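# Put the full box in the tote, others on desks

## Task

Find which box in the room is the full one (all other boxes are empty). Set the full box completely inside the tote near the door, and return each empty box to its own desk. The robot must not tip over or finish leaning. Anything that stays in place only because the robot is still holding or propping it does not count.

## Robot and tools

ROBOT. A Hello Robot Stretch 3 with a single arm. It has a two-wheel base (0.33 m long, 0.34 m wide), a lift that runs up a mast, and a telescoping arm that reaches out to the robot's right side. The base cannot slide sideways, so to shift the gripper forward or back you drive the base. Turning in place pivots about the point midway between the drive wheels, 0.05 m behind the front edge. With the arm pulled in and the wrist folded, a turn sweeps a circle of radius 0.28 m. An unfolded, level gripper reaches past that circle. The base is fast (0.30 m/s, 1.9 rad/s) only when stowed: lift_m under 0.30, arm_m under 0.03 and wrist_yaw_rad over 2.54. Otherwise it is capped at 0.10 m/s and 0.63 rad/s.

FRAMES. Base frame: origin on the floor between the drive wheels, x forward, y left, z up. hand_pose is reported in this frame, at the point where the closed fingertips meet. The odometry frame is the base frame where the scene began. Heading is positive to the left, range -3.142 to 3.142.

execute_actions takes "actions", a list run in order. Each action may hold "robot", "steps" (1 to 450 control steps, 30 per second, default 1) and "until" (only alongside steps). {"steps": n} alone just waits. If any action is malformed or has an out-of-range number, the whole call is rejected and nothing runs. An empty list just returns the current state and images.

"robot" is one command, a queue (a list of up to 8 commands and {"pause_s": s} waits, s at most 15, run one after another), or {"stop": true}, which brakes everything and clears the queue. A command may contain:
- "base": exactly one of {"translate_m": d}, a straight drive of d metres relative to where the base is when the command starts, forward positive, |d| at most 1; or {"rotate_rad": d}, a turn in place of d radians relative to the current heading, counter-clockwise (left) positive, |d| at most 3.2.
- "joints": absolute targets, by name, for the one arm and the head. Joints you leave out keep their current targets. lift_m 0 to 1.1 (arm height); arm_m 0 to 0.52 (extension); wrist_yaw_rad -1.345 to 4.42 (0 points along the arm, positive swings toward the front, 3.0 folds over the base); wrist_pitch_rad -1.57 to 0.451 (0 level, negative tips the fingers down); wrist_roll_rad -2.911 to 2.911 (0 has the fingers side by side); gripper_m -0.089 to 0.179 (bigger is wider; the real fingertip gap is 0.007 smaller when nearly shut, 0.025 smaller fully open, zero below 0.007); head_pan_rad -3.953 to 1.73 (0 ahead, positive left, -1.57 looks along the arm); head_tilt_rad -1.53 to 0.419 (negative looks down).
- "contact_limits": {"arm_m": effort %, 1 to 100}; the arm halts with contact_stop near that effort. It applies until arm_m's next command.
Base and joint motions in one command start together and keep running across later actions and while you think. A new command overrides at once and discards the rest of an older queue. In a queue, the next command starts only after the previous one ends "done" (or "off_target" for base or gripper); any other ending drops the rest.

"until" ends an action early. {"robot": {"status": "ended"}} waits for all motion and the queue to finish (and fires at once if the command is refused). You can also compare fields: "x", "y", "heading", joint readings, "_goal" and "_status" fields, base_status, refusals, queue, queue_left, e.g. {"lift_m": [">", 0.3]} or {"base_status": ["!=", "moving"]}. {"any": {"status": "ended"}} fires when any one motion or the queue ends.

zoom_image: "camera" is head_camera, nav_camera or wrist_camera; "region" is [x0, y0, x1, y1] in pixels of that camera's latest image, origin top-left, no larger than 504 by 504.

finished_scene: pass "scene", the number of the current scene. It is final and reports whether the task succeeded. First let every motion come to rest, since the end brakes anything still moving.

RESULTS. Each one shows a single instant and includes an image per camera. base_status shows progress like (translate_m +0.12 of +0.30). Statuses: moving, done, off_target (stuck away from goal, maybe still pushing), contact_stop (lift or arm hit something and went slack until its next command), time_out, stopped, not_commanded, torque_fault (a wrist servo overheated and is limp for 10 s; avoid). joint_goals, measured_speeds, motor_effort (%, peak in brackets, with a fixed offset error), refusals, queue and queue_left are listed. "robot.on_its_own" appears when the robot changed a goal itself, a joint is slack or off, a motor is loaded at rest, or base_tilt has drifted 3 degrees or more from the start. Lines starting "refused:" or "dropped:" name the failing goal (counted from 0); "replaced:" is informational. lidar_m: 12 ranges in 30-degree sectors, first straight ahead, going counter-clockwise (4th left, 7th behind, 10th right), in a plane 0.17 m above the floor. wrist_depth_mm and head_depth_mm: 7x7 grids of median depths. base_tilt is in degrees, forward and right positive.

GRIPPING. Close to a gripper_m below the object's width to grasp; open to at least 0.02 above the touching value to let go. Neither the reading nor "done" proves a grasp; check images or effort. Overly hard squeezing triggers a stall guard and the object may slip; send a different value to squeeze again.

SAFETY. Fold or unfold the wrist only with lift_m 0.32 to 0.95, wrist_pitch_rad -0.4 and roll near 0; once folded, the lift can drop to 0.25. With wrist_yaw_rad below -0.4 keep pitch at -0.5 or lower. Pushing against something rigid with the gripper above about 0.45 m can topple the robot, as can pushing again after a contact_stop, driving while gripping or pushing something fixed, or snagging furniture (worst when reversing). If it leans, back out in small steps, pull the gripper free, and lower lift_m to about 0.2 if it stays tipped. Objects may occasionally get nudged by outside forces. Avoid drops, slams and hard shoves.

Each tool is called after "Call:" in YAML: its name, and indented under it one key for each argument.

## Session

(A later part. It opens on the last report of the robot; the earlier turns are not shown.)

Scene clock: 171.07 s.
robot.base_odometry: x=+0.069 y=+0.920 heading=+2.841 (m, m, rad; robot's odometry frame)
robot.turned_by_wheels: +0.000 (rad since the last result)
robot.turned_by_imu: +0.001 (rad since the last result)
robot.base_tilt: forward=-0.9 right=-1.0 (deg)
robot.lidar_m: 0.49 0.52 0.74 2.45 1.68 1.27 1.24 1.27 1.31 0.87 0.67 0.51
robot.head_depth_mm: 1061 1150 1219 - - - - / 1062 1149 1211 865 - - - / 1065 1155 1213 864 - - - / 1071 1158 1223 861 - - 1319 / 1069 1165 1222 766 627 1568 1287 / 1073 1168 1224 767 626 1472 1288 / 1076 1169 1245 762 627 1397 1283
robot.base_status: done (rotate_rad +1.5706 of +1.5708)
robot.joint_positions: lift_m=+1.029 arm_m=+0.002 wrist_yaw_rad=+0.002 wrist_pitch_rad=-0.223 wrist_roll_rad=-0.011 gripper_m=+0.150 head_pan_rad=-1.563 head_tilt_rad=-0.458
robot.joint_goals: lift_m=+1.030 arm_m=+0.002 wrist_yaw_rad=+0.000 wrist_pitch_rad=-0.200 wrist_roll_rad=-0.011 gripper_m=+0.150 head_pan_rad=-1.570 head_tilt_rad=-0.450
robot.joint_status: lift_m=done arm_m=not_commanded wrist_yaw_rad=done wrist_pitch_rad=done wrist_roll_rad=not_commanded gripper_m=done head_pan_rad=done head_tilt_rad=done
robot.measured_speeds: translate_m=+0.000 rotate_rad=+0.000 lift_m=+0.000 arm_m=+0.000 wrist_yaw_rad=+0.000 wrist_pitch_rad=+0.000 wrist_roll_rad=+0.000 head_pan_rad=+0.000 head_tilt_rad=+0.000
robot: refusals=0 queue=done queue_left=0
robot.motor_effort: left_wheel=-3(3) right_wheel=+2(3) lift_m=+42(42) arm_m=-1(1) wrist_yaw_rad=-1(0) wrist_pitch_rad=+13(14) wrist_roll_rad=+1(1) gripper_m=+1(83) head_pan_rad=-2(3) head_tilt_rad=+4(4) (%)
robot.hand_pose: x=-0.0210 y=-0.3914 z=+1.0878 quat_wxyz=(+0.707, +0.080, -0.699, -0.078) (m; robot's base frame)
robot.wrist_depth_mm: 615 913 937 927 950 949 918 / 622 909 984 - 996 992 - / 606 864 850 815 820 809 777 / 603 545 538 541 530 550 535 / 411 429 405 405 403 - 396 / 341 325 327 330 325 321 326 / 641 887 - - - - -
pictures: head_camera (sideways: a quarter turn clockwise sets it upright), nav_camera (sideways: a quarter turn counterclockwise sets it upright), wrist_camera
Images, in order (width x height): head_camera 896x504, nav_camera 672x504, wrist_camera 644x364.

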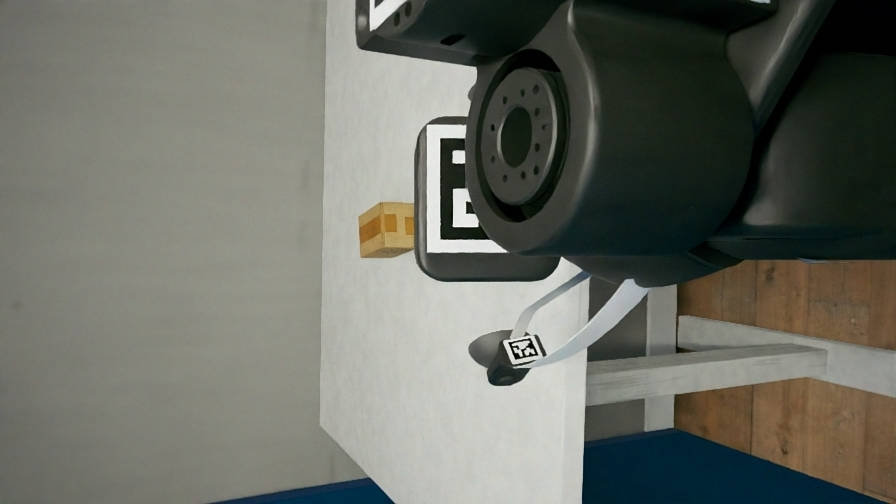

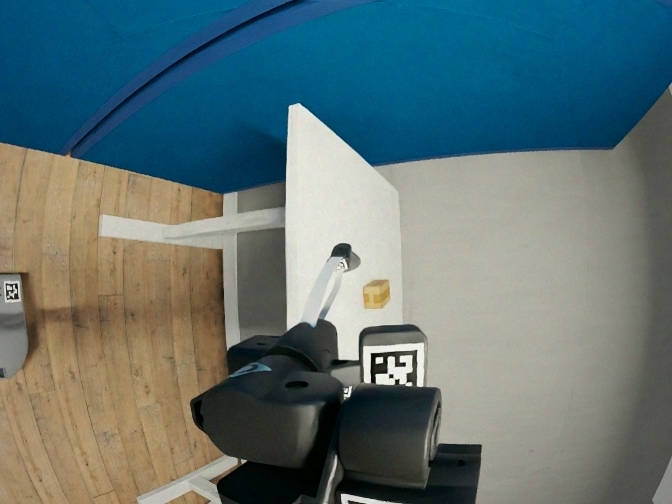

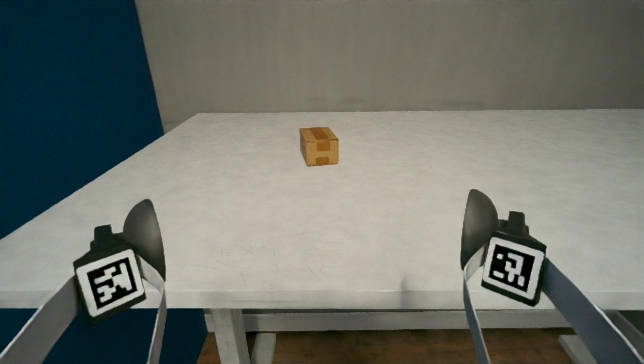

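Call:
execute_actions:
  actions:
    - {"robot": {"joints": {"arm_m": 0.25, "lift_m": 1.0, "wrist_pitch_rad": -0.4}}, "steps": 300, "until": {"robot": {"status": "ended"}}}

Scene clock: 196.33 s.
robot.base_odometry: x=+0.069 y=+0.920 heading=+2.841 (m, m, rad; robot's odometry frame)
robot.turned_by_wheels: +0.000 (rad since the last result)
robot.turned_by_imu: +0.001 (rad since the last result)
robot.base_tilt: forward=-0.8 right=-0.8 (deg)
robot.lidar_m: 0.49 0.52 0.73 2.45 1.68 1.27 1.24 1.27 1.31 0.87 0.67 0.51
robot.head_depth_mm: 1059 1150 1226 709 602 1604 1318 / 1062 1155 - 657 600 1615 1322 / 1063 1156 - - 628 1610 1319 / 1066 1160 1232 769 626 1613 1318 / 1073 1166 1226 725 627 1568 1284 / 1075 1171 1226 764 626 1466 1286 / 1075 1171 1243 765 625 1394 1285
robot.base_status: done (rotate_rad +1.5706 of +1.5708)
robot.joint_positions: lift_m=+1.001 arm_m=+0.250 wrist_yaw_rad=+0.000 wrist_pitch_rad=-0.416 wrist_roll_rad=-0.011 gripper_m=+0.150 head_pan_rad=-1.563 head_tilt_rad=-0.458
robot.joint_goals: lift_m=+1.000 arm_m=+0.250 wrist_yaw_rad=+0.000 wrist_pitch_rad=-0.400 wrist_roll_rad=-0.011 gripper_m=+0.150 head_pan_rad=-1.570 head_tilt_rad=-0.450
robot.joint_status: lift_m=done arm_m=done wrist_yaw_rad=done wrist_pitch_rad=done wrist_roll_rad=not_commanded gripper_m=done head_pan_rad=done head_tilt_rad=done
robot.measured_speeds: translate_m=+0.000 rotate_rad=+0.000 lift_m=+0.000 arm_m=+0.000 wrist_yaw_rad=+0.000 wrist_pitch_rad=+0.000 wrist_roll_rad=+0.000 head_pan_rad=+0.000 head_tilt_rad=+0.000
robot: refusals=0 queue=done queue_left=0
robot.motor_effort: left_wheel=-3(3) right_wheel=+3(2) lift_m=+11(42) arm_m=+2(5) wrist_yaw_rad=-1(1) wrist_pitch_rad=+9(13) wrist_roll_rad=+0(1) gripper_m=+0(0) head_pan_rad=-4(4) head_tilt_rad=+5(4) (%)
robot.hand_pose: x=-0.0214 y=-0.6194 z=+1.0140 quat_wxyz=(+0.696, +0.147, -0.688, -0.145) (m; robot's base frame)
robot.wrist_depth_mm: 617 721 716 696 711 702 723 / 598 544 539 497 536 541 527 / 390 390 394 348 385 388 384 / 305 304 303 304 302 304 300 / 251 259 251 248 250 - 250 / 219 209 214 212 211 202 214 / 180 185 184 184 183 183 183
pictures: head_camera (sideways: a quarter turn clockwise sets it upright), nav_camera (sideways: a quarter turn counterclockwise sets it upright), wrist_camera
Images, in order (width x height): head_camera 896x504, nav_camera 672x504, wrist_camera 644x364.

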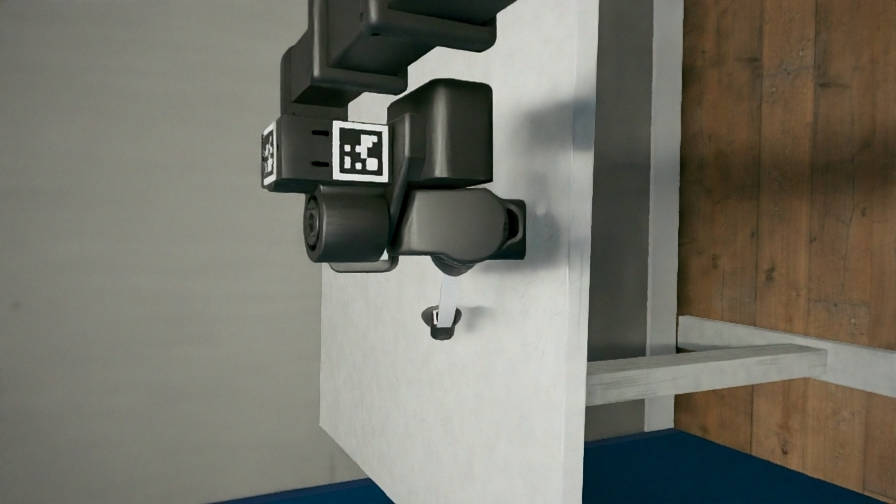

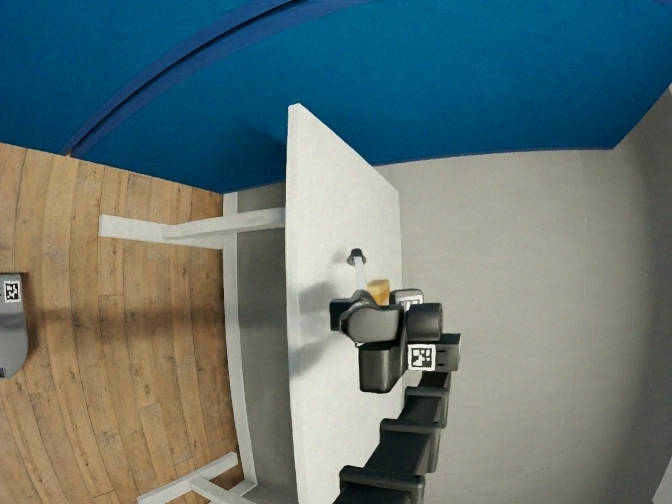

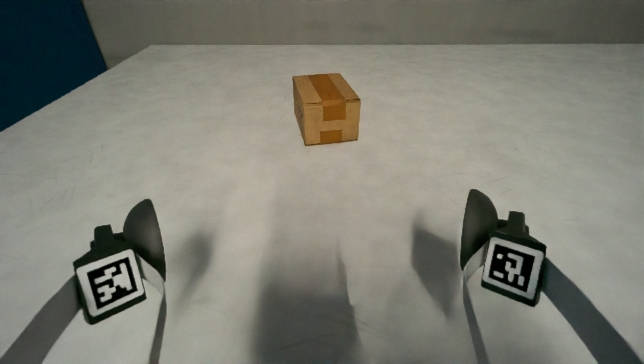

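Call:
execute_actions:
  actions:
    - {"robot": {"joints": {"arm_m": 0.36, "lift_m": 0.972}}, "steps": 300, "until": {"robot": {"status": "ended"}}}

Scene clock: 217.20 s.
robot.base_odometry: x=+0.069 y=+0.920 heading=+2.841 (m, m, rad; robot's odometry frame)
robot.turned_by_wheels: +0.000 (rad since the last result)
robot.turned_by_imu: +0.001 (rad since the last result)
robot.base_tilt: forward=-0.8 right=-0.9 (deg)
robot.lidar_m: 0.49 0.52 0.73 2.45 1.68 1.27 1.24 1.28 1.32 0.87 0.67 0.51
robot.head_depth_mm: 1058 1149 1225 - 601 1607 1323 / 1059 1156 1214 726 601 1619 1318 / 1068 1155 - 691 628 1609 1320 / 1066 1159 1234 690 627 1610 1312 / 1072 1162 1220 747 626 1565 1288 / 1072 1165 1224 766 626 1469 1283 / 1076 1170 1244 763 626 1397 1289
robot.base_status: done (rotate_rad +1.5706 of +1.5708)
robot.joint_positions: lift_m=+0.973 arm_m=+0.360 wrist_yaw_rad=+0.000 wrist_pitch_rad=-0.416 wrist_roll_rad=-0.011 gripper_m=+0.150 head_pan_rad=-1.563 head_tilt_rad=-0.458
robot.joint_goals: lift_m=+0.972 arm_m=+0.360 wrist_yaw_rad=+0.000 wrist_pitch_rad=-0.400 wrist_roll_rad=-0.011 gripper_m=+0.150 head_pan_rad=-1.570 head_tilt_rad=-0.450
robot.joint_status: lift_m=done arm_m=done wrist_yaw_rad=done wrist_pitch_rad=done wrist_roll_rad=not_commanded gripper_m=done head_pan_rad=done head_tilt_rad=done
robot.measured_speeds: translate_m=+0.000 rotate_rad=+0.000 lift_m=+0.000 arm_m=+0.000 wrist_yaw_rad=+0.000 wrist_pitch_rad=+0.000 wrist_roll_rad=+0.000 head_pan_rad=+0.000 head_tilt_rad=+0.000
robot: refusals=0 queue=done queue_left=0
robot.motor_effort: left_wheel=-3(2) right_wheel=+3(3) lift_m=+11(12) arm_m=+2(4) wrist_yaw_rad=+1(0) wrist_pitch_rad=+9(9) wrist_roll_rad=+1(0) gripper_m=+0(0) head_pan_rad=-4(3) head_tilt_rad=+3(1) (%)
robot.hand_pose: x=-0.0214 y=-0.7293 z=+0.9859 quat_wxyz=(+0.696, +0.147, -0.688, -0.145) (m; robot's base frame)
robot.wrist_depth_mm: 594 604 603 618 614 619 609 / 544 460 448 451 448 442 452 / 329 327 328 237 327 322 324 / 257 257 256 246 256 256 254 / 211 220 209 208 209 - 209 / 185 177 180 178 178 172 180 / 152 155 155 155 155 155 154
pictures: head_camera (sideways: a quarter turn clockwise sets it upright), nav_camera (sideways: a quarter turn counterclockwise sets it upright), wrist_camera
Images, in order (width x height): head_camera 896x504, nav_camera 672x504, wrist_camera 644x364.

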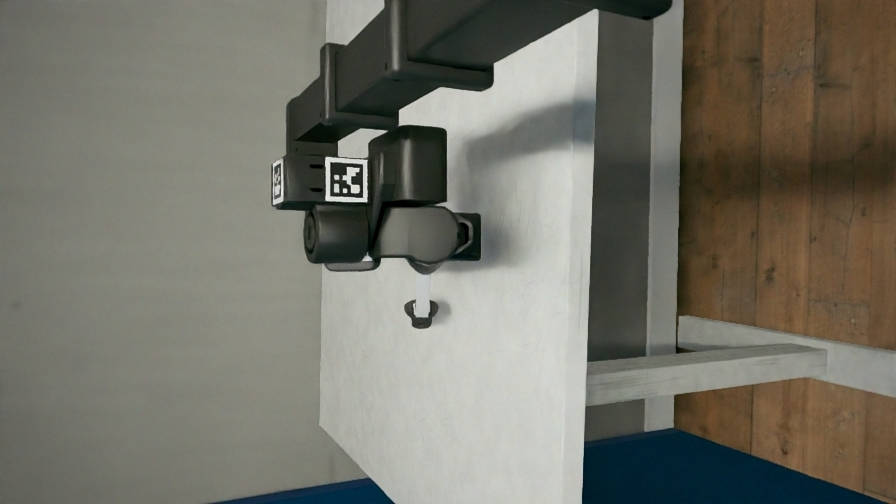

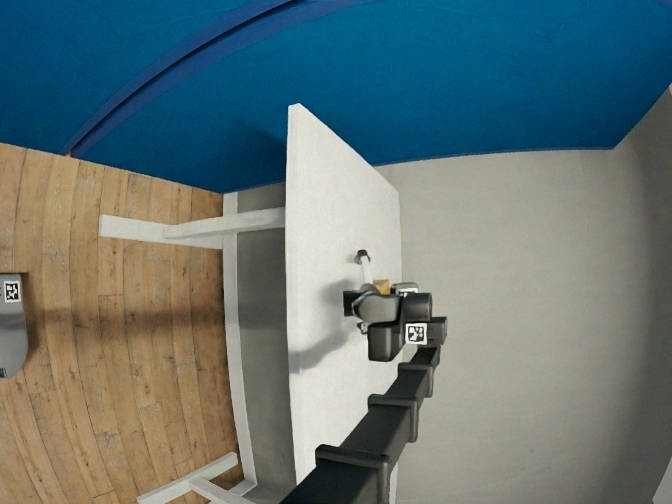

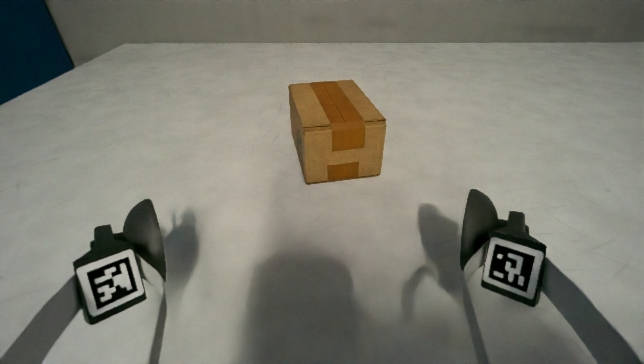

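Call:
execute_actions:
  actions:
    - {"robot": {"joints": {"arm_m": 0.44}}, "steps": 300, "until": {"robot": {"status": "ended"}}}

Scene clock: 224.80 s.
robot.base_odometry: x=+0.069 y=+0.920 heading=+2.841 (m, m, rad; robot's odometry frame)
robot.turned_by_wheels: +0.000 (rad since the last result)
robot.turned_by_imu: +0.001 (rad since the last result)
robot.base_tilt: forward=-0.8 right=-0.9 (deg)
robot.lidar_m: 0.49 0.52 0.74 2.46 1.68 1.27 1.24 1.27 1.32 0.87 0.67 0.51
robot.head_depth_mm: 1059 1147 1225 - 600 1605 1317 / 1062 1151 - 728 600 1610 1322 / 1069 1159 - 746 626 1609 1324 / 1070 1158 1216 726 627 1607 1314 / 1074 1164 1221 765 625 1567 1284 / 1074 1169 1230 768 626 1469 1284 / 1076 1166 1240 764 625 1399 1283
robot.base_status: done (rotate_rad +1.5706 of +1.5708)
robot.joint_positions: lift_m=+0.973 arm_m=+0.440 wrist_yaw_rad=+0.000 wrist_pitch_rad=-0.416 wrist_roll_rad=-0.011 gripper_m=+0.150 head_pan_rad=-1.563 head_tilt_rad=-0.458
robot.joint_goals: lift_m=+0.972 arm_m=+0.440 wrist_yaw_rad=+0.000 wrist_pitch_rad=-0.400 wrist_roll_rad=-0.011 gripper_m=+0.150 head_pan_rad=-1.570 head_tilt_rad=-0.450
robot.joint_status: lift_m=done arm_m=done wrist_yaw_rad=done wrist_pitch_rad=done wrist_roll_rad=not_commanded gripper_m=done head_pan_rad=done head_tilt_rad=done
robot.measured_speeds: translate_m=+0.000 rotate_rad=+0.000 lift_m=+0.000 arm_m=+0.000 wrist_yaw_rad=+0.000 wrist_pitch_rad=+0.000 wrist_roll_rad=+0.000 head_pan_rad=+0.000 head_tilt_rad=+0.000
robot: refusals=0 queue=done queue_left=0
robot.motor_effort: left_wheel=-2(2) right_wheel=+3(3) lift_m=+12(12) arm_m=+2(1) wrist_yaw_rad=+0(0) wrist_pitch_rad=+9(9) wrist_roll_rad=+0(1) gripper_m=+0(0) head_pan_rad=-3(3) head_tilt_rad=+3(4) (%)
robot.hand_pose: x=-0.0214 y=-0.8093 z=+0.9859 quat_wxyz=(+0.696, +0.147, -0.688, -0.145) (m; robot's base frame)
robot.wrist_depth_mm: 531 530 549 541 545 544 555 / 517 450 454 454 448 440 453 / 329 328 327 219 327 318 324 / 259 256 256 179 233 253 253 / 212 219 210 177 195 - 207 / 185 176 179 178 178 170 180 / 151 156 155 155 155 154 154
pictures: head_camera (sideways: a quarter turn clockwise sets it upright), nav_camera (sideways: a quarter turn counterclockwise sets it upright), wrist_camera
Images, in order (width x height): head_camera 896x504, nav_camera 672x504, wrist_camera 644x364.

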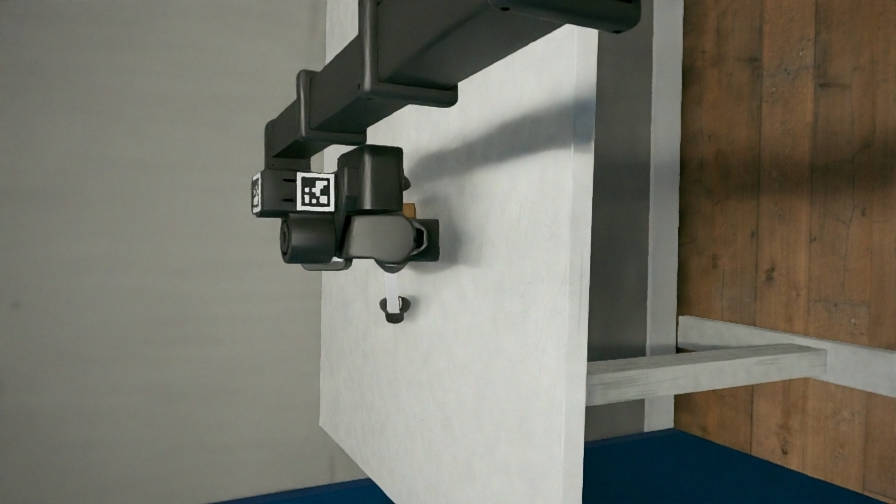

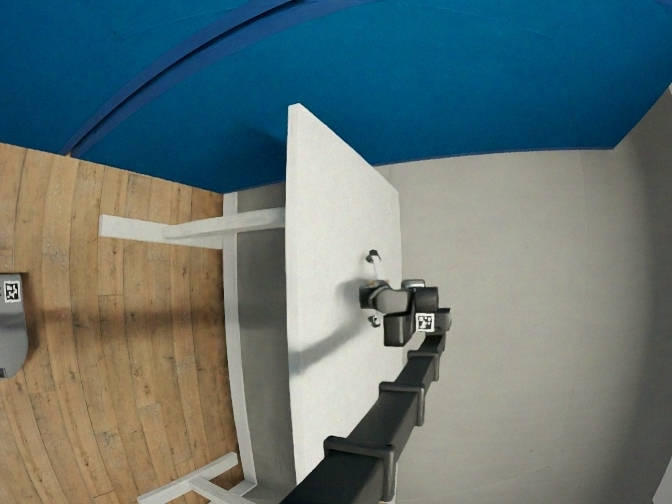

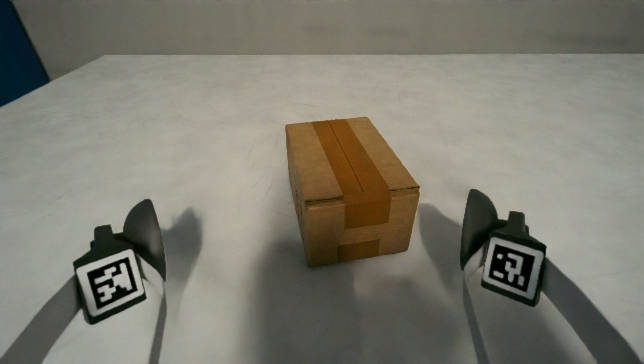

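Call:
execute_actions:
  actions:
    - {"robot": [{"joints": {"arm_m": 0.47}}, {"joints": {"gripper_m": 0.0}}], "steps": 300, "until": {"robot": {"status": "ended"}}}

Scene clock: 234.97 s.
robot.base_odometry: x=+0.069 y=+0.920 heading=+2.841 (m, m, rad; robot's odometry frame)
robot.turned_by_wheels: +0.000 (rad since the last result)
robot.turned_by_imu: +0.001 (rad since the last result)
robot.base_tilt: forward=-0.8 right=-0.7 (deg)
robot.lidar_m: 0.49 0.52 0.73 2.45 1.68 1.27 1.24 1.28 1.32 0.87 0.67 0.51
robot.head_depth_mm: 1057 1147 1216 - 588 1607 1321 / 1065 1153 - 726 600 1617 1315 / 1068 1158 - 767 627 1605 1324 / 1067 1163 1213 726 627 1603 1319 / 1074 1163 1223 765 627 1572 1282 / 1077 1169 1221 764 626 1466 1283 / 1073 1169 1246 762 625 1401 1281
robot.base_status: done (rotate_rad +1.5706 of +1.5708)
robot.joint_positions: lift_m=+0.973 arm_m=+0.470 wrist_yaw_rad=+0.000 wrist_pitch_rad=-0.416 wrist_roll_rad=-0.011 gripper_m=+0.001 head_pan_rad=-1.563 head_tilt_rad=-0.458
robot.joint_goals: lift_m=+0.972 arm_m=+0.470 wrist_yaw_rad=+0.000 wrist_pitch_rad=-0.400 wrist_roll_rad=-0.011 gripper_m=+0.000 head_pan_rad=-1.570 head_tilt_rad=-0.450
robot.joint_status: lift_m=done arm_m=done wrist_yaw_rad=done wrist_pitch_rad=done wrist_roll_rad=not_commanded gripper_m=done head_pan_rad=done head_tilt_rad=done
robot.measured_speeds: translate_m=+0.000 rotate_rad=+0.000 lift_m=+0.000 arm_m=+0.000 wrist_yaw_rad=+0.000 wrist_pitch_rad=+0.000 wrist_roll_rad=+0.000 head_pan_rad=+0.000 head_tilt_rad=+0.000
robot: refusals=0 queue=done queue_left=0
robot.motor_effort: left_wheel=-3(3) right_wheel=+3(3) lift_m=+12(12) arm_m=+2(2) wrist_yaw_rad=+0(1) wrist_pitch_rad=+9(9) wrist_roll_rad=+1(1) gripper_m=-20(95) head_pan_rad=-4(3) head_tilt_rad=+4(4) (%)
robot.hand_pose: x=-0.0214 y=-0.8393 z=+0.9858 quat_wxyz=(+0.696, +0.147, -0.688, -0.146) (m; robot's base frame)
robot.wrist_depth_mm: 501 516 520 516 518 522 528 / 530 458 457 455 454 444 447 / 328 327 327 324 326 324 320 / 257 254 254 168 254 255 253 / 210 209 144 141 205 209 209 / 180 178 168 156 173 177 178 / 154 154 154 155 154 154 153
pictures: head_camera (sideways: a quarter turn clockwise sets it upright), nav_camera (sideways: a quarter turn counterclockwise sets it upright), wrist_camera
Images, in order (width x height): head_camera 896x504, nav_camera 672x504, wrist_camera 644x364.

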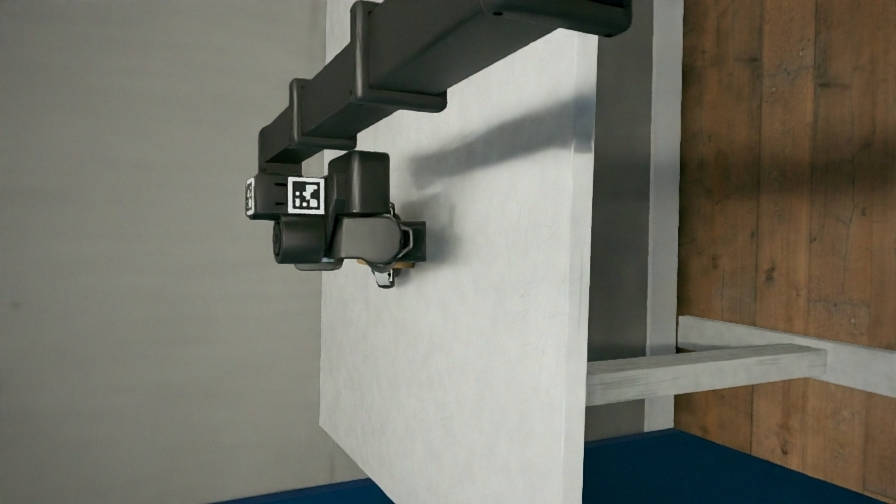

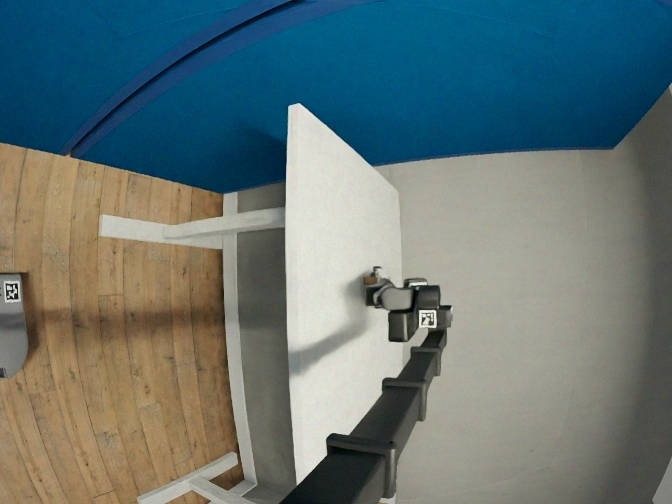

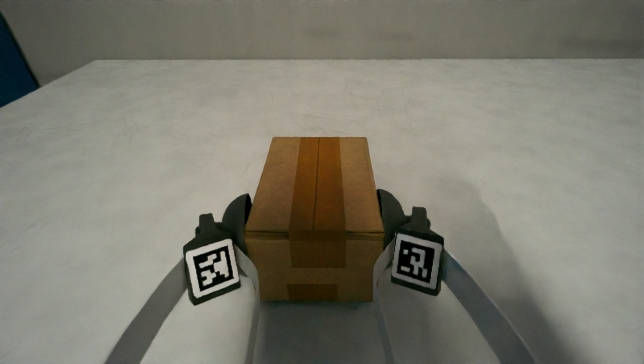

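Call:
execute_actions:
  actions:
    - {"robot": {"joints": {"lift_m": 1.03}}, "steps": 300, "until": {"robot": {"status": "ended"}}}
    - {"steps": 20}

Scene clock: 240.13 s.
robot.base_odometry: x=+0.069 y=+0.920 heading=+2.841 (m, m, rad; robot's odometry frame)
robot.turned_by_wheels: +0.000 (rad since the last result)
robot.turned_by_imu: +0.001 (rad since the last result)
robot.base_tilt: forward=-0.8 right=-1.0 (deg)
robot.lidar_m: 0.49 0.52 0.73 2.45 1.68 1.27 1.24 1.27 1.31 0.87 0.67 0.51
robot.head_depth_mm: 1060 1139 - 767 600 1604 1318 / 1066 1123 1153 771 599 1606 1319 / 1067 1129 1062 768 627 1610 1325 / 1071 1144 1137 766 626 1607 1316 / 1075 1164 1220 766 625 1562 1287 / 1074 1167 1224 765 626 1471 1285 / 1080 1168 1245 765 624 1398 1280
robot.base_status: done (rotate_rad +1.5706 of +1.5708)
robot.joint_positions: lift_m=+1.029 arm_m=+0.470 wrist_yaw_rad=+0.000 wrist_pitch_rad=-0.417 wrist_roll_rad=-0.011 gripper_m=+0.001 head_pan_rad=-1.563 head_tilt_rad=-0.458
robot.joint_goals: lift_m=+1.030 arm_m=+0.470 wrist_yaw_rad=+0.000 wrist_pitch_rad=-0.400 wrist_roll_rad=-0.011 gripper_m=+0.000 head_pan_rad=-1.570 head_tilt_rad=-0.450
robot.joint_status: lift_m=done arm_m=done wrist_yaw_rad=done wrist_pitch_rad=done wrist_roll_rad=not_commanded gripper_m=done head_pan_rad=done head_tilt_rad=done
robot.measured_speeds: translate_m=+0.000 rotate_rad=+0.000 lift_m=+0.000 arm_m=+0.000 wrist_yaw_rad=+0.000 wrist_pitch_rad=+0.000 wrist_roll_rad=+0.000 head_pan_rad=+0.000 head_tilt_rad=+0.000
robot: refusals=0 queue=done queue_left=0
robot.motor_effort: left_wheel=-3(3) right_wheel=+3(3) lift_m=+42(45) arm_m=+3(2) wrist_yaw_rad=+0(0) wrist_pitch_rad=+10(10) wrist_roll_rad=+0(1) gripper_m=-19(20) head_pan_rad=-3(3) head_tilt_rad=+5(3) (%)
robot.hand_pose: x=-0.0214 y=-0.8392 z=+1.0420 quat_wxyz=(+0.696, +0.148, -0.688, -0.146) (m; robot's base frame)
robot.wrist_depth_mm: 508 521 512 520 515 526 521 / 554 548 556 555 552 556 565 / 530 446 446 448 444 448 447 / 356 351 353 167 349 348 349 / 286 286 145 142 280 284 284 / 246 247 230 156 238 242 243 / 213 213 211 212 211 211 211
pictures: head_camera (sideways: a quarter turn clockwise sets it upright), nav_camera (sideways: a quarter turn counterclockwise sets it upright), wrist_camera
Images, in order (width x height): head_camera 896x504, nav_camera 672x504, wrist_camera 644x364.

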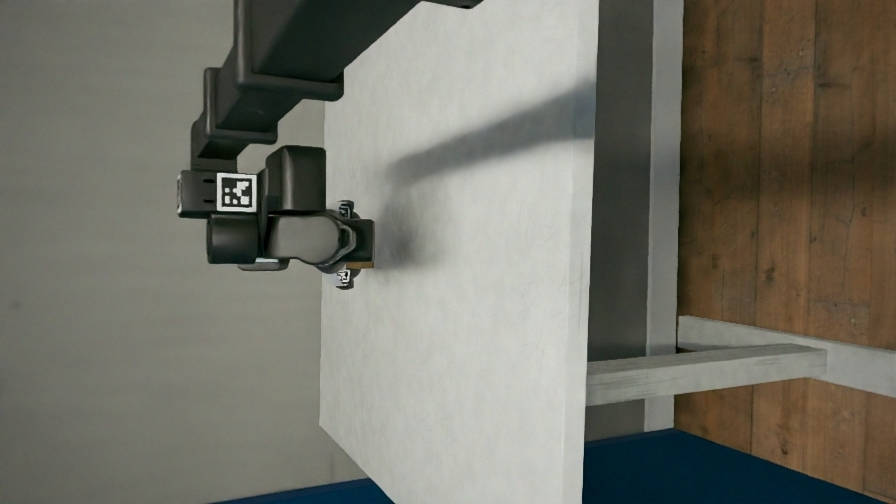

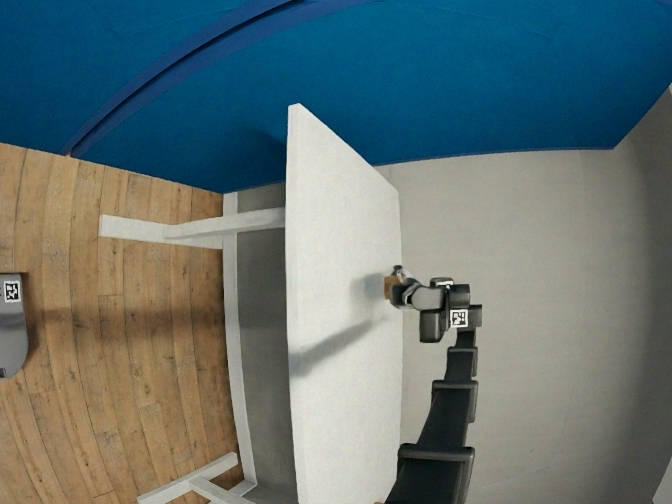

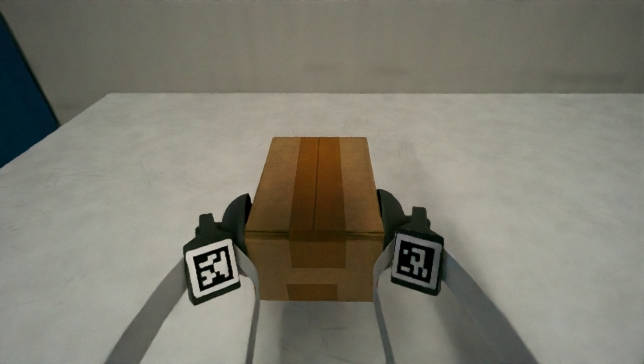

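Call:
execute_actions:
  actions:
    - {"robot": [{"joints": {"lift_m": 0.973}}, {"joints": {"gripper_m": 0.15}}], "steps": 300, "until": {"robot": {"status": "ended"}}}

Scene clock: 246.63 s.
robot.base_odometry: x=+0.069 y=+0.920 heading=+2.841 (m, m, rad; robot's odometry frame)
robot.turned_by_wheels: +0.000 (rad since the last result)
robot.turned_by_imu: +0.001 (rad since the last result)
robot.base_tilt: forward=-0.9 right=-0.9 (deg)
robot.lidar_m: 0.49 0.52 0.74 2.46 1.68 1.27 1.24 1.27 1.32 0.87 0.67 0.51
robot.head_depth_mm: 1062 1152 1225 - 600 1607 1321 / 1061 1150 1215 726 601 1602 1317 / 1067 1155 - 767 628 1602 1314 / 1071 1158 1221 727 627 1611 1325 / 1071 1162 1221 766 627 1572 1285 / 1073 1165 1226 766 626 1460 1281 / 1080 1163 1244 766 625 1396 1279
robot.base_status: done (rotate_rad +1.5706 of +1.5708)
robot.joint_positions: lift_m=+0.974 arm_m=+0.470 wrist_yaw_rad=+0.000 wrist_pitch_rad=-0.418 wrist_roll_rad=-0.011 gripper_m=+0.150 head_pan_rad=-1.563 head_tilt_rad=-0.458
robot.joint_goals: lift_m=+0.973 arm_m=+0.470 wrist_yaw_rad=+0.000 wrist_pitch_rad=-0.400 wrist_roll_rad=-0.011 gripper_m=+0.150 head_pan_rad=-1.570 head_tilt_rad=-0.450
robot.joint_status: lift_m=done arm_m=done wrist_yaw_rad=done wrist_pitch_rad=done wrist_roll_rad=not_commanded gripper_m=done head_pan_rad=done head_tilt_rad=done
robot.measured_speeds: translate_m=+0.000 rotate_rad=+0.000 lift_m=+0.000 arm_m=+0.000 wrist_yaw_rad=+0.000 wrist_pitch_rad=+0.000 wrist_roll_rad=+0.000 head_pan_rad=+0.000 head_tilt_rad=+0.000
robot: refusals=0 queue=done queue_left=0
robot.motor_effort: left_wheel=-3(2) right_wheel=+3(3) lift_m=+12(42) arm_m=+2(2) wrist_yaw_rad=+0(0) wrist_pitch_rad=+10(10) wrist_roll_rad=+1(1) gripper_m=+0(84) head_pan_rad=-4(3) head_tilt_rad=+4(4) (%)
robot.hand_pose: x=-0.0214 y=-0.8392 z=+0.9866 quat_wxyz=(+0.696, +0.148, -0.688, -0.146) (m; robot's base frame)
robot.wrist_depth_mm: 509 517 521 520 520 522 524 / 536 450 444 452 456 452 446 / 330 333 325 325 328 323 323 / 258 258 256 170 255 258 254 / 211 219 203 146 208 - 211 / 185 177 173 163 178 170 181 / 152 156 157 156 154 155 155
pictures: head_camera (sideways: a quarter turn clockwise sets it upright), nav_camera (sideways: a quarter turn counterclockwise sets it upright), wrist_camera
Images, in order (width x height): head_camera 896x504, nav_camera 672x504, wrist_camera 644x364.

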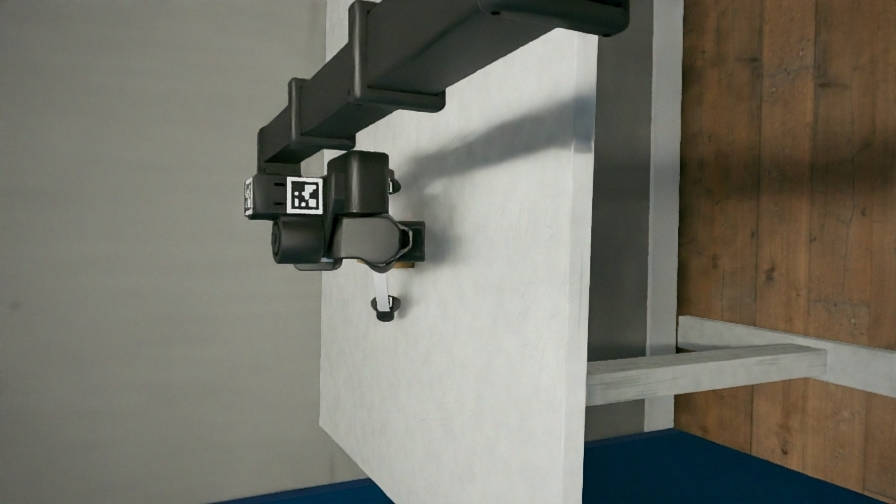

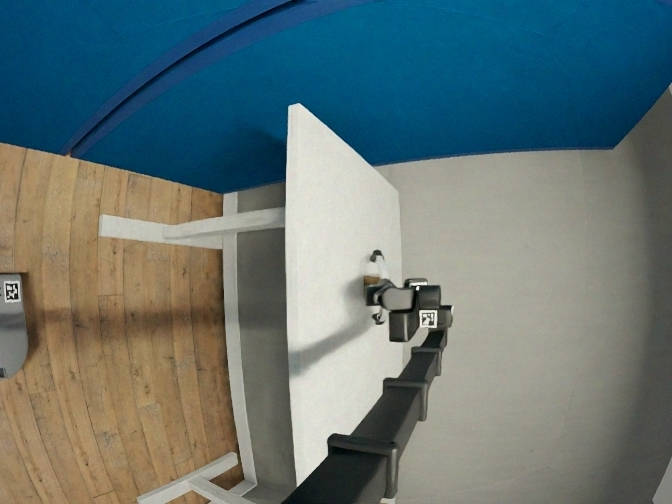

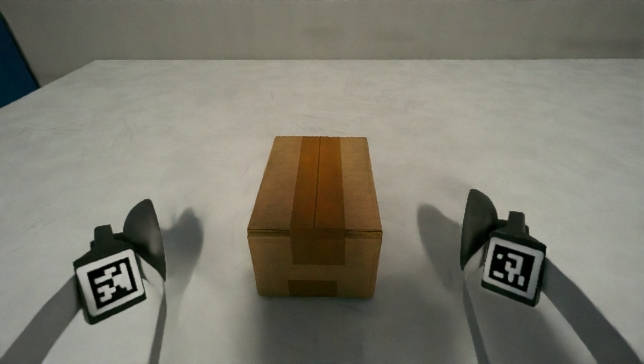

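Call:
execute_actions:
  actions:
    - {"robot": {"joints": {"arm_m": 0.2, "lift_m": 1.0, "head_pan_rad": -2.3, "head_tilt_rad": -0.35}}, "steps": 300, "until": {"robot": {"status": "ended"}}}

Scene clock: 254.53 s.
robot.base_odometry: x=+0.069 y=+0.920 heading=+2.841 (m, m, rad; robot's odometry frame)
robot.turned_by_wheels: +0.000 (rad since the last result)
robot.turned_by_imu: +0.001 (rad since the last result)
robot.base_tilt: forward=-0.8 right=-0.9 (deg)
robot.lidar_m: 0.49 0.52 0.73 2.45 1.68 1.27 1.24 1.28 1.31 0.87 0.67 0.50
robot.head_depth_mm: 1223 1285 1345 1131 1505 - - / 1340 1407 1465 968 1651 - - / 1467 1566 1619 966 756 - - / 1434 1532 1591 967 - - - / 1322 1402 1478 967 - - - / 1233 1296 1368 1043 - - 1384 / 1150 1210 1277 1131 - 1538 1413
robot.base_status: done (rotate_rad +1.5706 of +1.5708)
robot.joint_positions: lift_m=+0.999 arm_m=+0.200 wrist_yaw_rad=+0.000 wrist_pitch_rad=-0.418 wrist_roll_rad=-0.011 gripper_m=+0.150 head_pan_rad=-2.293 head_tilt_rad=-0.359
robot.joint_goals: lift_m=+1.000 arm_m=+0.200 wrist_yaw_rad=+0.000 wrist_pitch_rad=-0.400 wrist_roll_rad=-0.011 gripper_m=+0.150 head_pan_rad=-2.300 head_tilt_rad=-0.350
robot.joint_status: lift_m=done arm_m=done wrist_yaw_rad=done wrist_pitch_rad=done wrist_roll_rad=not_commanded gripper_m=done head_pan_rad=done head_tilt_rad=done
robot.measured_speeds: translate_m=+0.000 rotate_rad=+0.000 lift_m=+0.000 arm_m=+0.000 wrist_yaw_rad=+0.000 wrist_pitch_rad=+0.000 wrist_roll_rad=+0.000 head_pan_rad=+0.000 head_tilt_rad=+0.000
robot: refusals=0 queue=done queue_left=0
robot.motor_effort: left_wheel=-2(3) right_wheel=+3(3) lift_m=+42(44) arm_m=-3(7) wrist_yaw_rad=+1(0) wrist_pitch_rad=+10(10) wrist_roll_rad=+1(1) gripper_m=+0(0) head_pan_rad=-3(37) head_tilt_rad=+4(12) (%)
robot.hand_pose: x=-0.0214 y=-0.5697 z=+1.0120 quat_wxyz=(+0.696, +0.148, -0.688, -0.146) (m; robot's base frame)
robot.wrist_depth_mm: 610 753 767 748 752 762 747 / 590 530 528 456 526 526 530 / 387 383 389 382 379 377 380 / 300 300 302 298 303 299 298 / 247 260 248 247 247 - 242 / 217 207 210 210 210 200 211 / 178 183 182 181 183 182 182
pictures: head_camera (sideways: a quarter turn clockwise sets it upright), nav_camera (sideways: a quarter turn counterclockwise sets it upright), wrist_camera
Images, in order (width x height): head_camera 896x504, nav_camera 672x504, wrist_camera 644x364.

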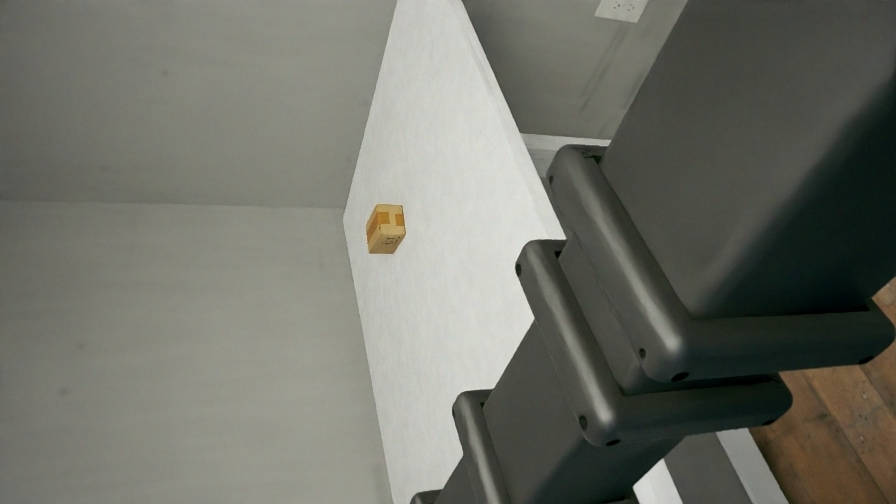

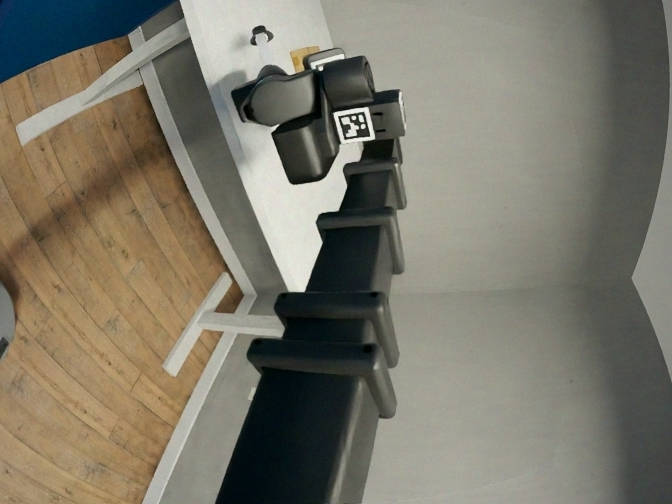

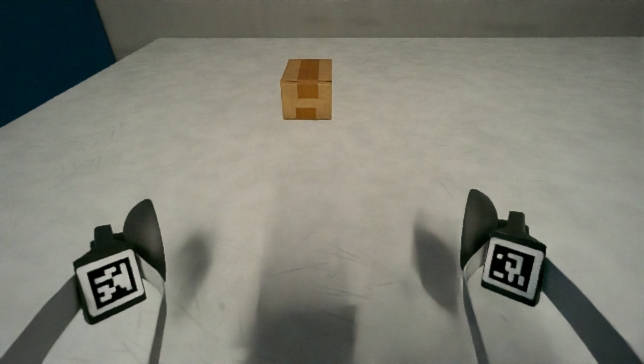

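Call:
execute_actions:
  actions:
    - {"robot": {"base": {"translate_m": -0.8}, "joints": {"head_pan_rad": -1.57, "head_tilt_rad": -0.45}}, "steps": 450, "until": {"robot": {"status": "ended"}}}

Scene clock: 272.17 s.
robot.base_odometry: x=+0.833 y=+0.683 heading=+2.841 (m, m, rad; robot's odometry frame)
robot.turned_by_wheels: +0.000 (rad since the last result)
robot.turned_by_imu: +0.002 (rad since the last result)
robot.base_tilt: forward=-0.8 right=-0.9 (deg)
robot.lidar_m: 1.29 1.36 1.94 1.46 0.60 0.45 0.44 0.46 0.66 0.83 1.31 1.30
robot.head_depth_mm: 1034 1119 1187 - 541 1352 1263 / 1032 1118 1186 - 531 1054 1265 / 1034 1121 1190 - 530 1576 1298 / 1036 1125 1206 - 520 1583 1333 / 1037 1119 1191 837 563 1591 1330 / 1037 1124 1199 789 562 1594 1336 / 1039 1124 1194 788 562 1592 1330
robot.base_status: done (translate_m -0.8000 of -0.8000)
robot.joint_positions: lift_m=+0.999 arm_m=+0.200 wrist_yaw_rad=+0.000 wrist_pitch_rad=-0.418 wrist_roll_rad=-0.011 gripper_m=+0.150 head_pan_rad=-1.577 head_tilt_rad=-0.444
robot.joint_goals: lift_m=+1.000 arm_m=+0.200 wrist_yaw_rad=+0.000 wrist_pitch_rad=-0.400 wrist_roll_rad=-0.011 gripper_m=+0.150 head_pan_rad=-1.570 head_tilt_rad=-0.450
robot.joint_status: lift_m=done arm_m=done wrist_yaw_rad=done wrist_pitch_rad=done wrist_roll_rad=not_commanded gripper_m=done head_pan_rad=done head_tilt_rad=done
robot.measured_speeds: translate_m=+0.000 rotate_rad=+0.000 lift_m=+0.000 arm_m=+0.000 wrist_yaw_rad=+0.000 wrist_pitch_rad=+0.000 wrist_roll_rad=+0.000 head_pan_rad=+0.000 head_tilt_rad=+0.000
robot: refusals=0 queue=done queue_left=0
robot.motor_effort: left_wheel=-3(5) right_wheel=+2(3) lift_m=+42(42) arm_m=-3(3) wrist_yaw_rad=+0(0) wrist_pitch_rad=+10(10) wrist_roll_rad=+1(1) gripper_m=+1(0) head_pan_rad=+3(38) head_tilt_rad=-2(9) (%)
robot.hand_pose: x=-0.0214 y=-0.5697 z=+1.0120 quat_wxyz=(+0.696, +0.148, -0.688, -0.146) (m; robot's base frame)
robot.wrist_depth_mm: 709 709 716 708 724 709 520 / 536 532 530 414 527 522 515 / 383 393 379 377 384 382 377 / 304 302 303 298 300 300 296 / 250 258 249 248 246 - 244 / 218 206 209 211 209 200 212 / 179 184 182 182 183 182 182
pictures: head_camera (sideways: a quarter turn clockwise sets it upright), nav_camera (sideways: a quarter turn counterclockwise sets it upright), wrist_camera
Images, in order (width x height): head_camera 896x504, nav_camera 672x504, wrist_camera 644x364.

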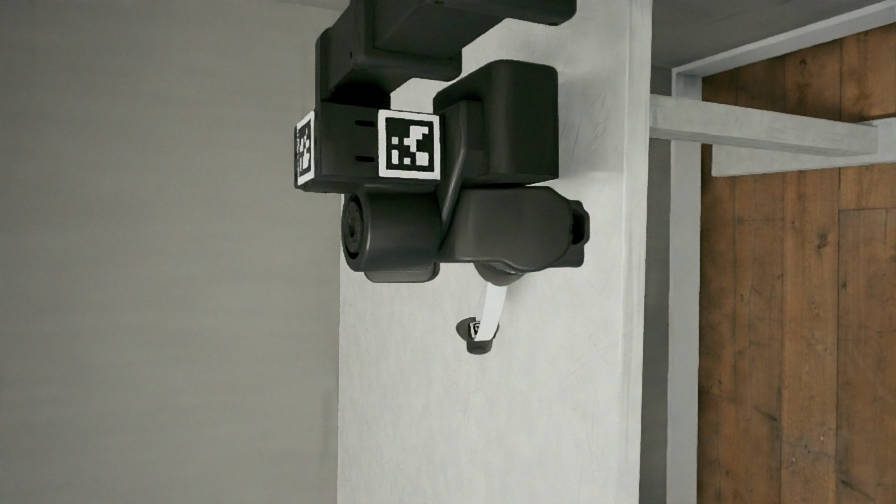

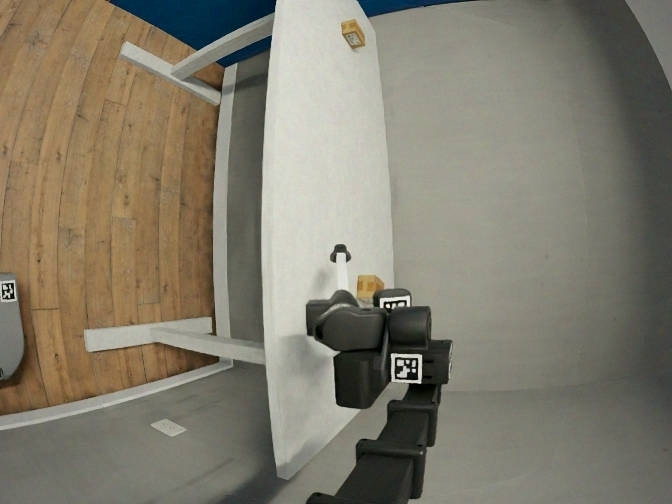

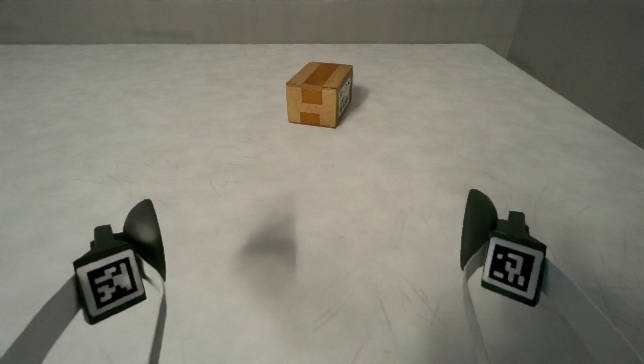

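Call:
zoom_image:
  camera: "wrist_camera"
  region: [260, 40, 380, 140]

Region (260, 40, 380, 140) of wrist_camera's 644x364 image, scaled by 4.200.

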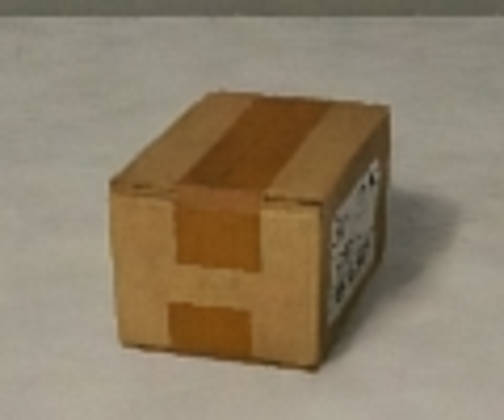

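Call:
execute_actions:
  actions:
    - {"robot": {"joints": {"arm_m": 0.36, "lift_m": 0.972}}, "steps": 300, "until": {"robot": {"status": "ended"}}}

Scene clock: 280.93 s.
robot.base_odometry: x=+0.833 y=+0.683 heading=+2.841 (m, m, rad; robot's odometry frame)
robot.turned_by_wheels: +0.000 (rad since the last result)
robot.turned_by_imu: +0.001 (rad since the last result)
robot.base_tilt: forward=-0.8 right=-0.9 (deg)
robot.lidar_m: 1.29 1.36 1.94 1.46 0.60 0.45 0.44 0.46 0.66 0.83 1.31 1.30
robot.head_depth_mm: 1031 1118 1205 - 531 1355 1268 / 1037 1117 1184 708 563 1052 1267 / 1034 1121 1174 706 563 1579 1298 / 1037 1127 1191 691 562 1583 1332 / 1036 1122 1193 789 562 1584 1330 / 1040 1127 1192 786 561 1592 1328 / 1040 1128 1199 787 561 1594 1326
robot.base_status: done (translate_m -0.8000 of -0.8000)
robot.joint_positions: lift_m=+0.973 arm_m=+0.360 wrist_yaw_rad=+0.000 wrist_pitch_rad=-0.418 wrist_roll_rad=-0.011 gripper_m=+0.150 head_pan_rad=-1.577 head_tilt_rad=-0.444
robot.joint_goals: lift_m=+0.972 arm_m=+0.360 wrist_yaw_rad=+0.000 wrist_pitch_rad=-0.400 wrist_roll_rad=-0.011 gripper_m=+0.150 head_pan_rad=-1.570 head_tilt_rad=-0.450
robot.joint_status: lift_m=done arm_m=done wrist_yaw_rad=done wrist_pitch_rad=done wrist_roll_rad=not_commanded gripper_m=done head_pan_rad=done head_tilt_rad=done
robot.measured_speeds: translate_m=+0.000 rotate_rad=+0.000 lift_m=+0.000 arm_m=+0.000 wrist_yaw_rad=+0.000 wrist_pitch_rad=+0.000 wrist_roll_rad=+0.000 head_pan_rad=+0.000 head_tilt_rad=+0.000
robot: refusals=0 queue=done queue_left=0
robot.motor_effort: left_wheel=-3(2) right_wheel=+3(3) lift_m=+12(42) arm_m=+2(3) wrist_yaw_rad=+1(0) wrist_pitch_rad=+10(10) wrist_roll_rad=+1(0) gripper_m=+0(1) head_pan_rad=+3(3) head_tilt_rad=-2(2) (%)
robot.hand_pose: x=-0.0214 y=-0.7292 z=+0.9856 quat_wxyz=(+0.696, +0.148, -0.688, -0.146) (m; robot's base frame)
robot.wrist_depth_mm: 582 594 576 588 577 581 534 / 460 449 455 452 455 448 495 / 326 328 329 229 324 324 326 / 259 256 255 236 254 254 253 / 210 218 209 209 209 - 209 / 185 175 178 178 178 170 179 / 151 154 155 155 154 154 153
pictures: head_camera (sideways: a quarter turn clockwise sets it upright), nav_camera (sideways: a quarter turn counterclockwise sets it upright), wrist_camera
Images, in order (width x height): head_camera 896x504, nav_camera 672x504, wrist_camera 644x364.

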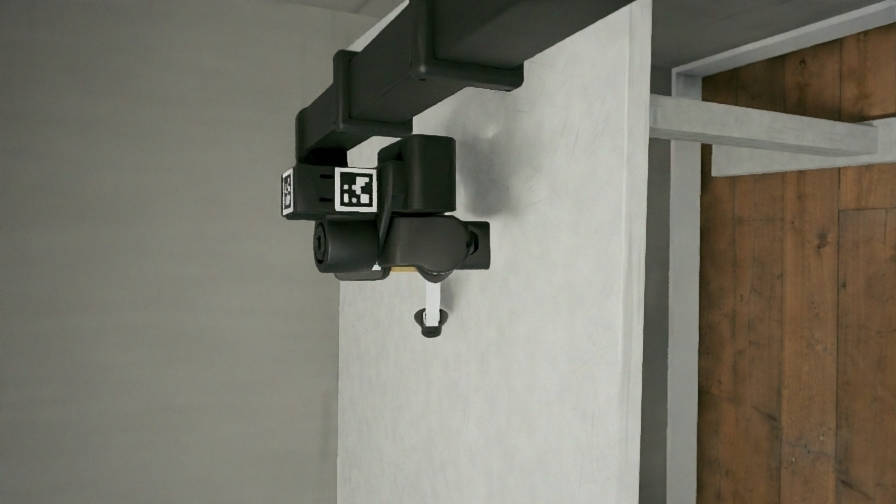

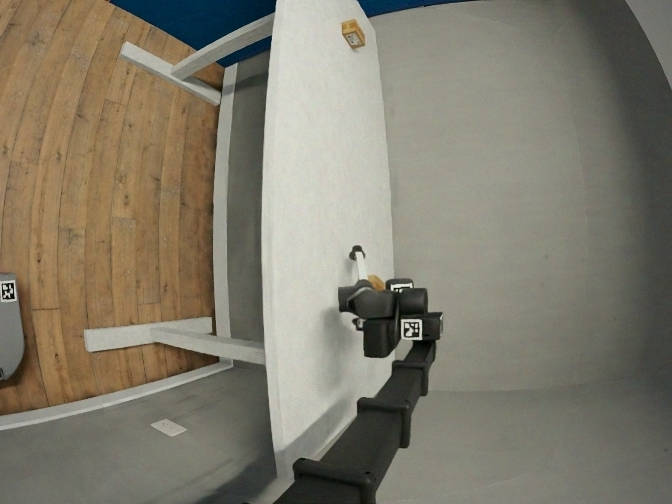

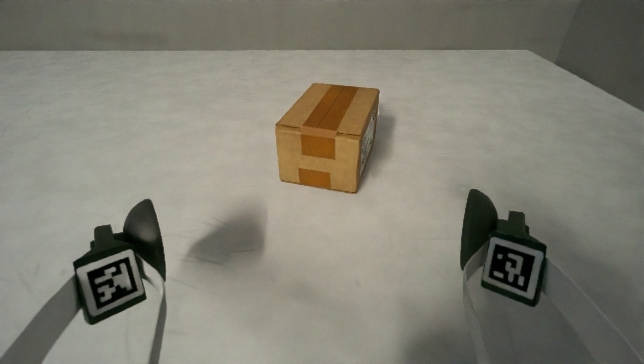

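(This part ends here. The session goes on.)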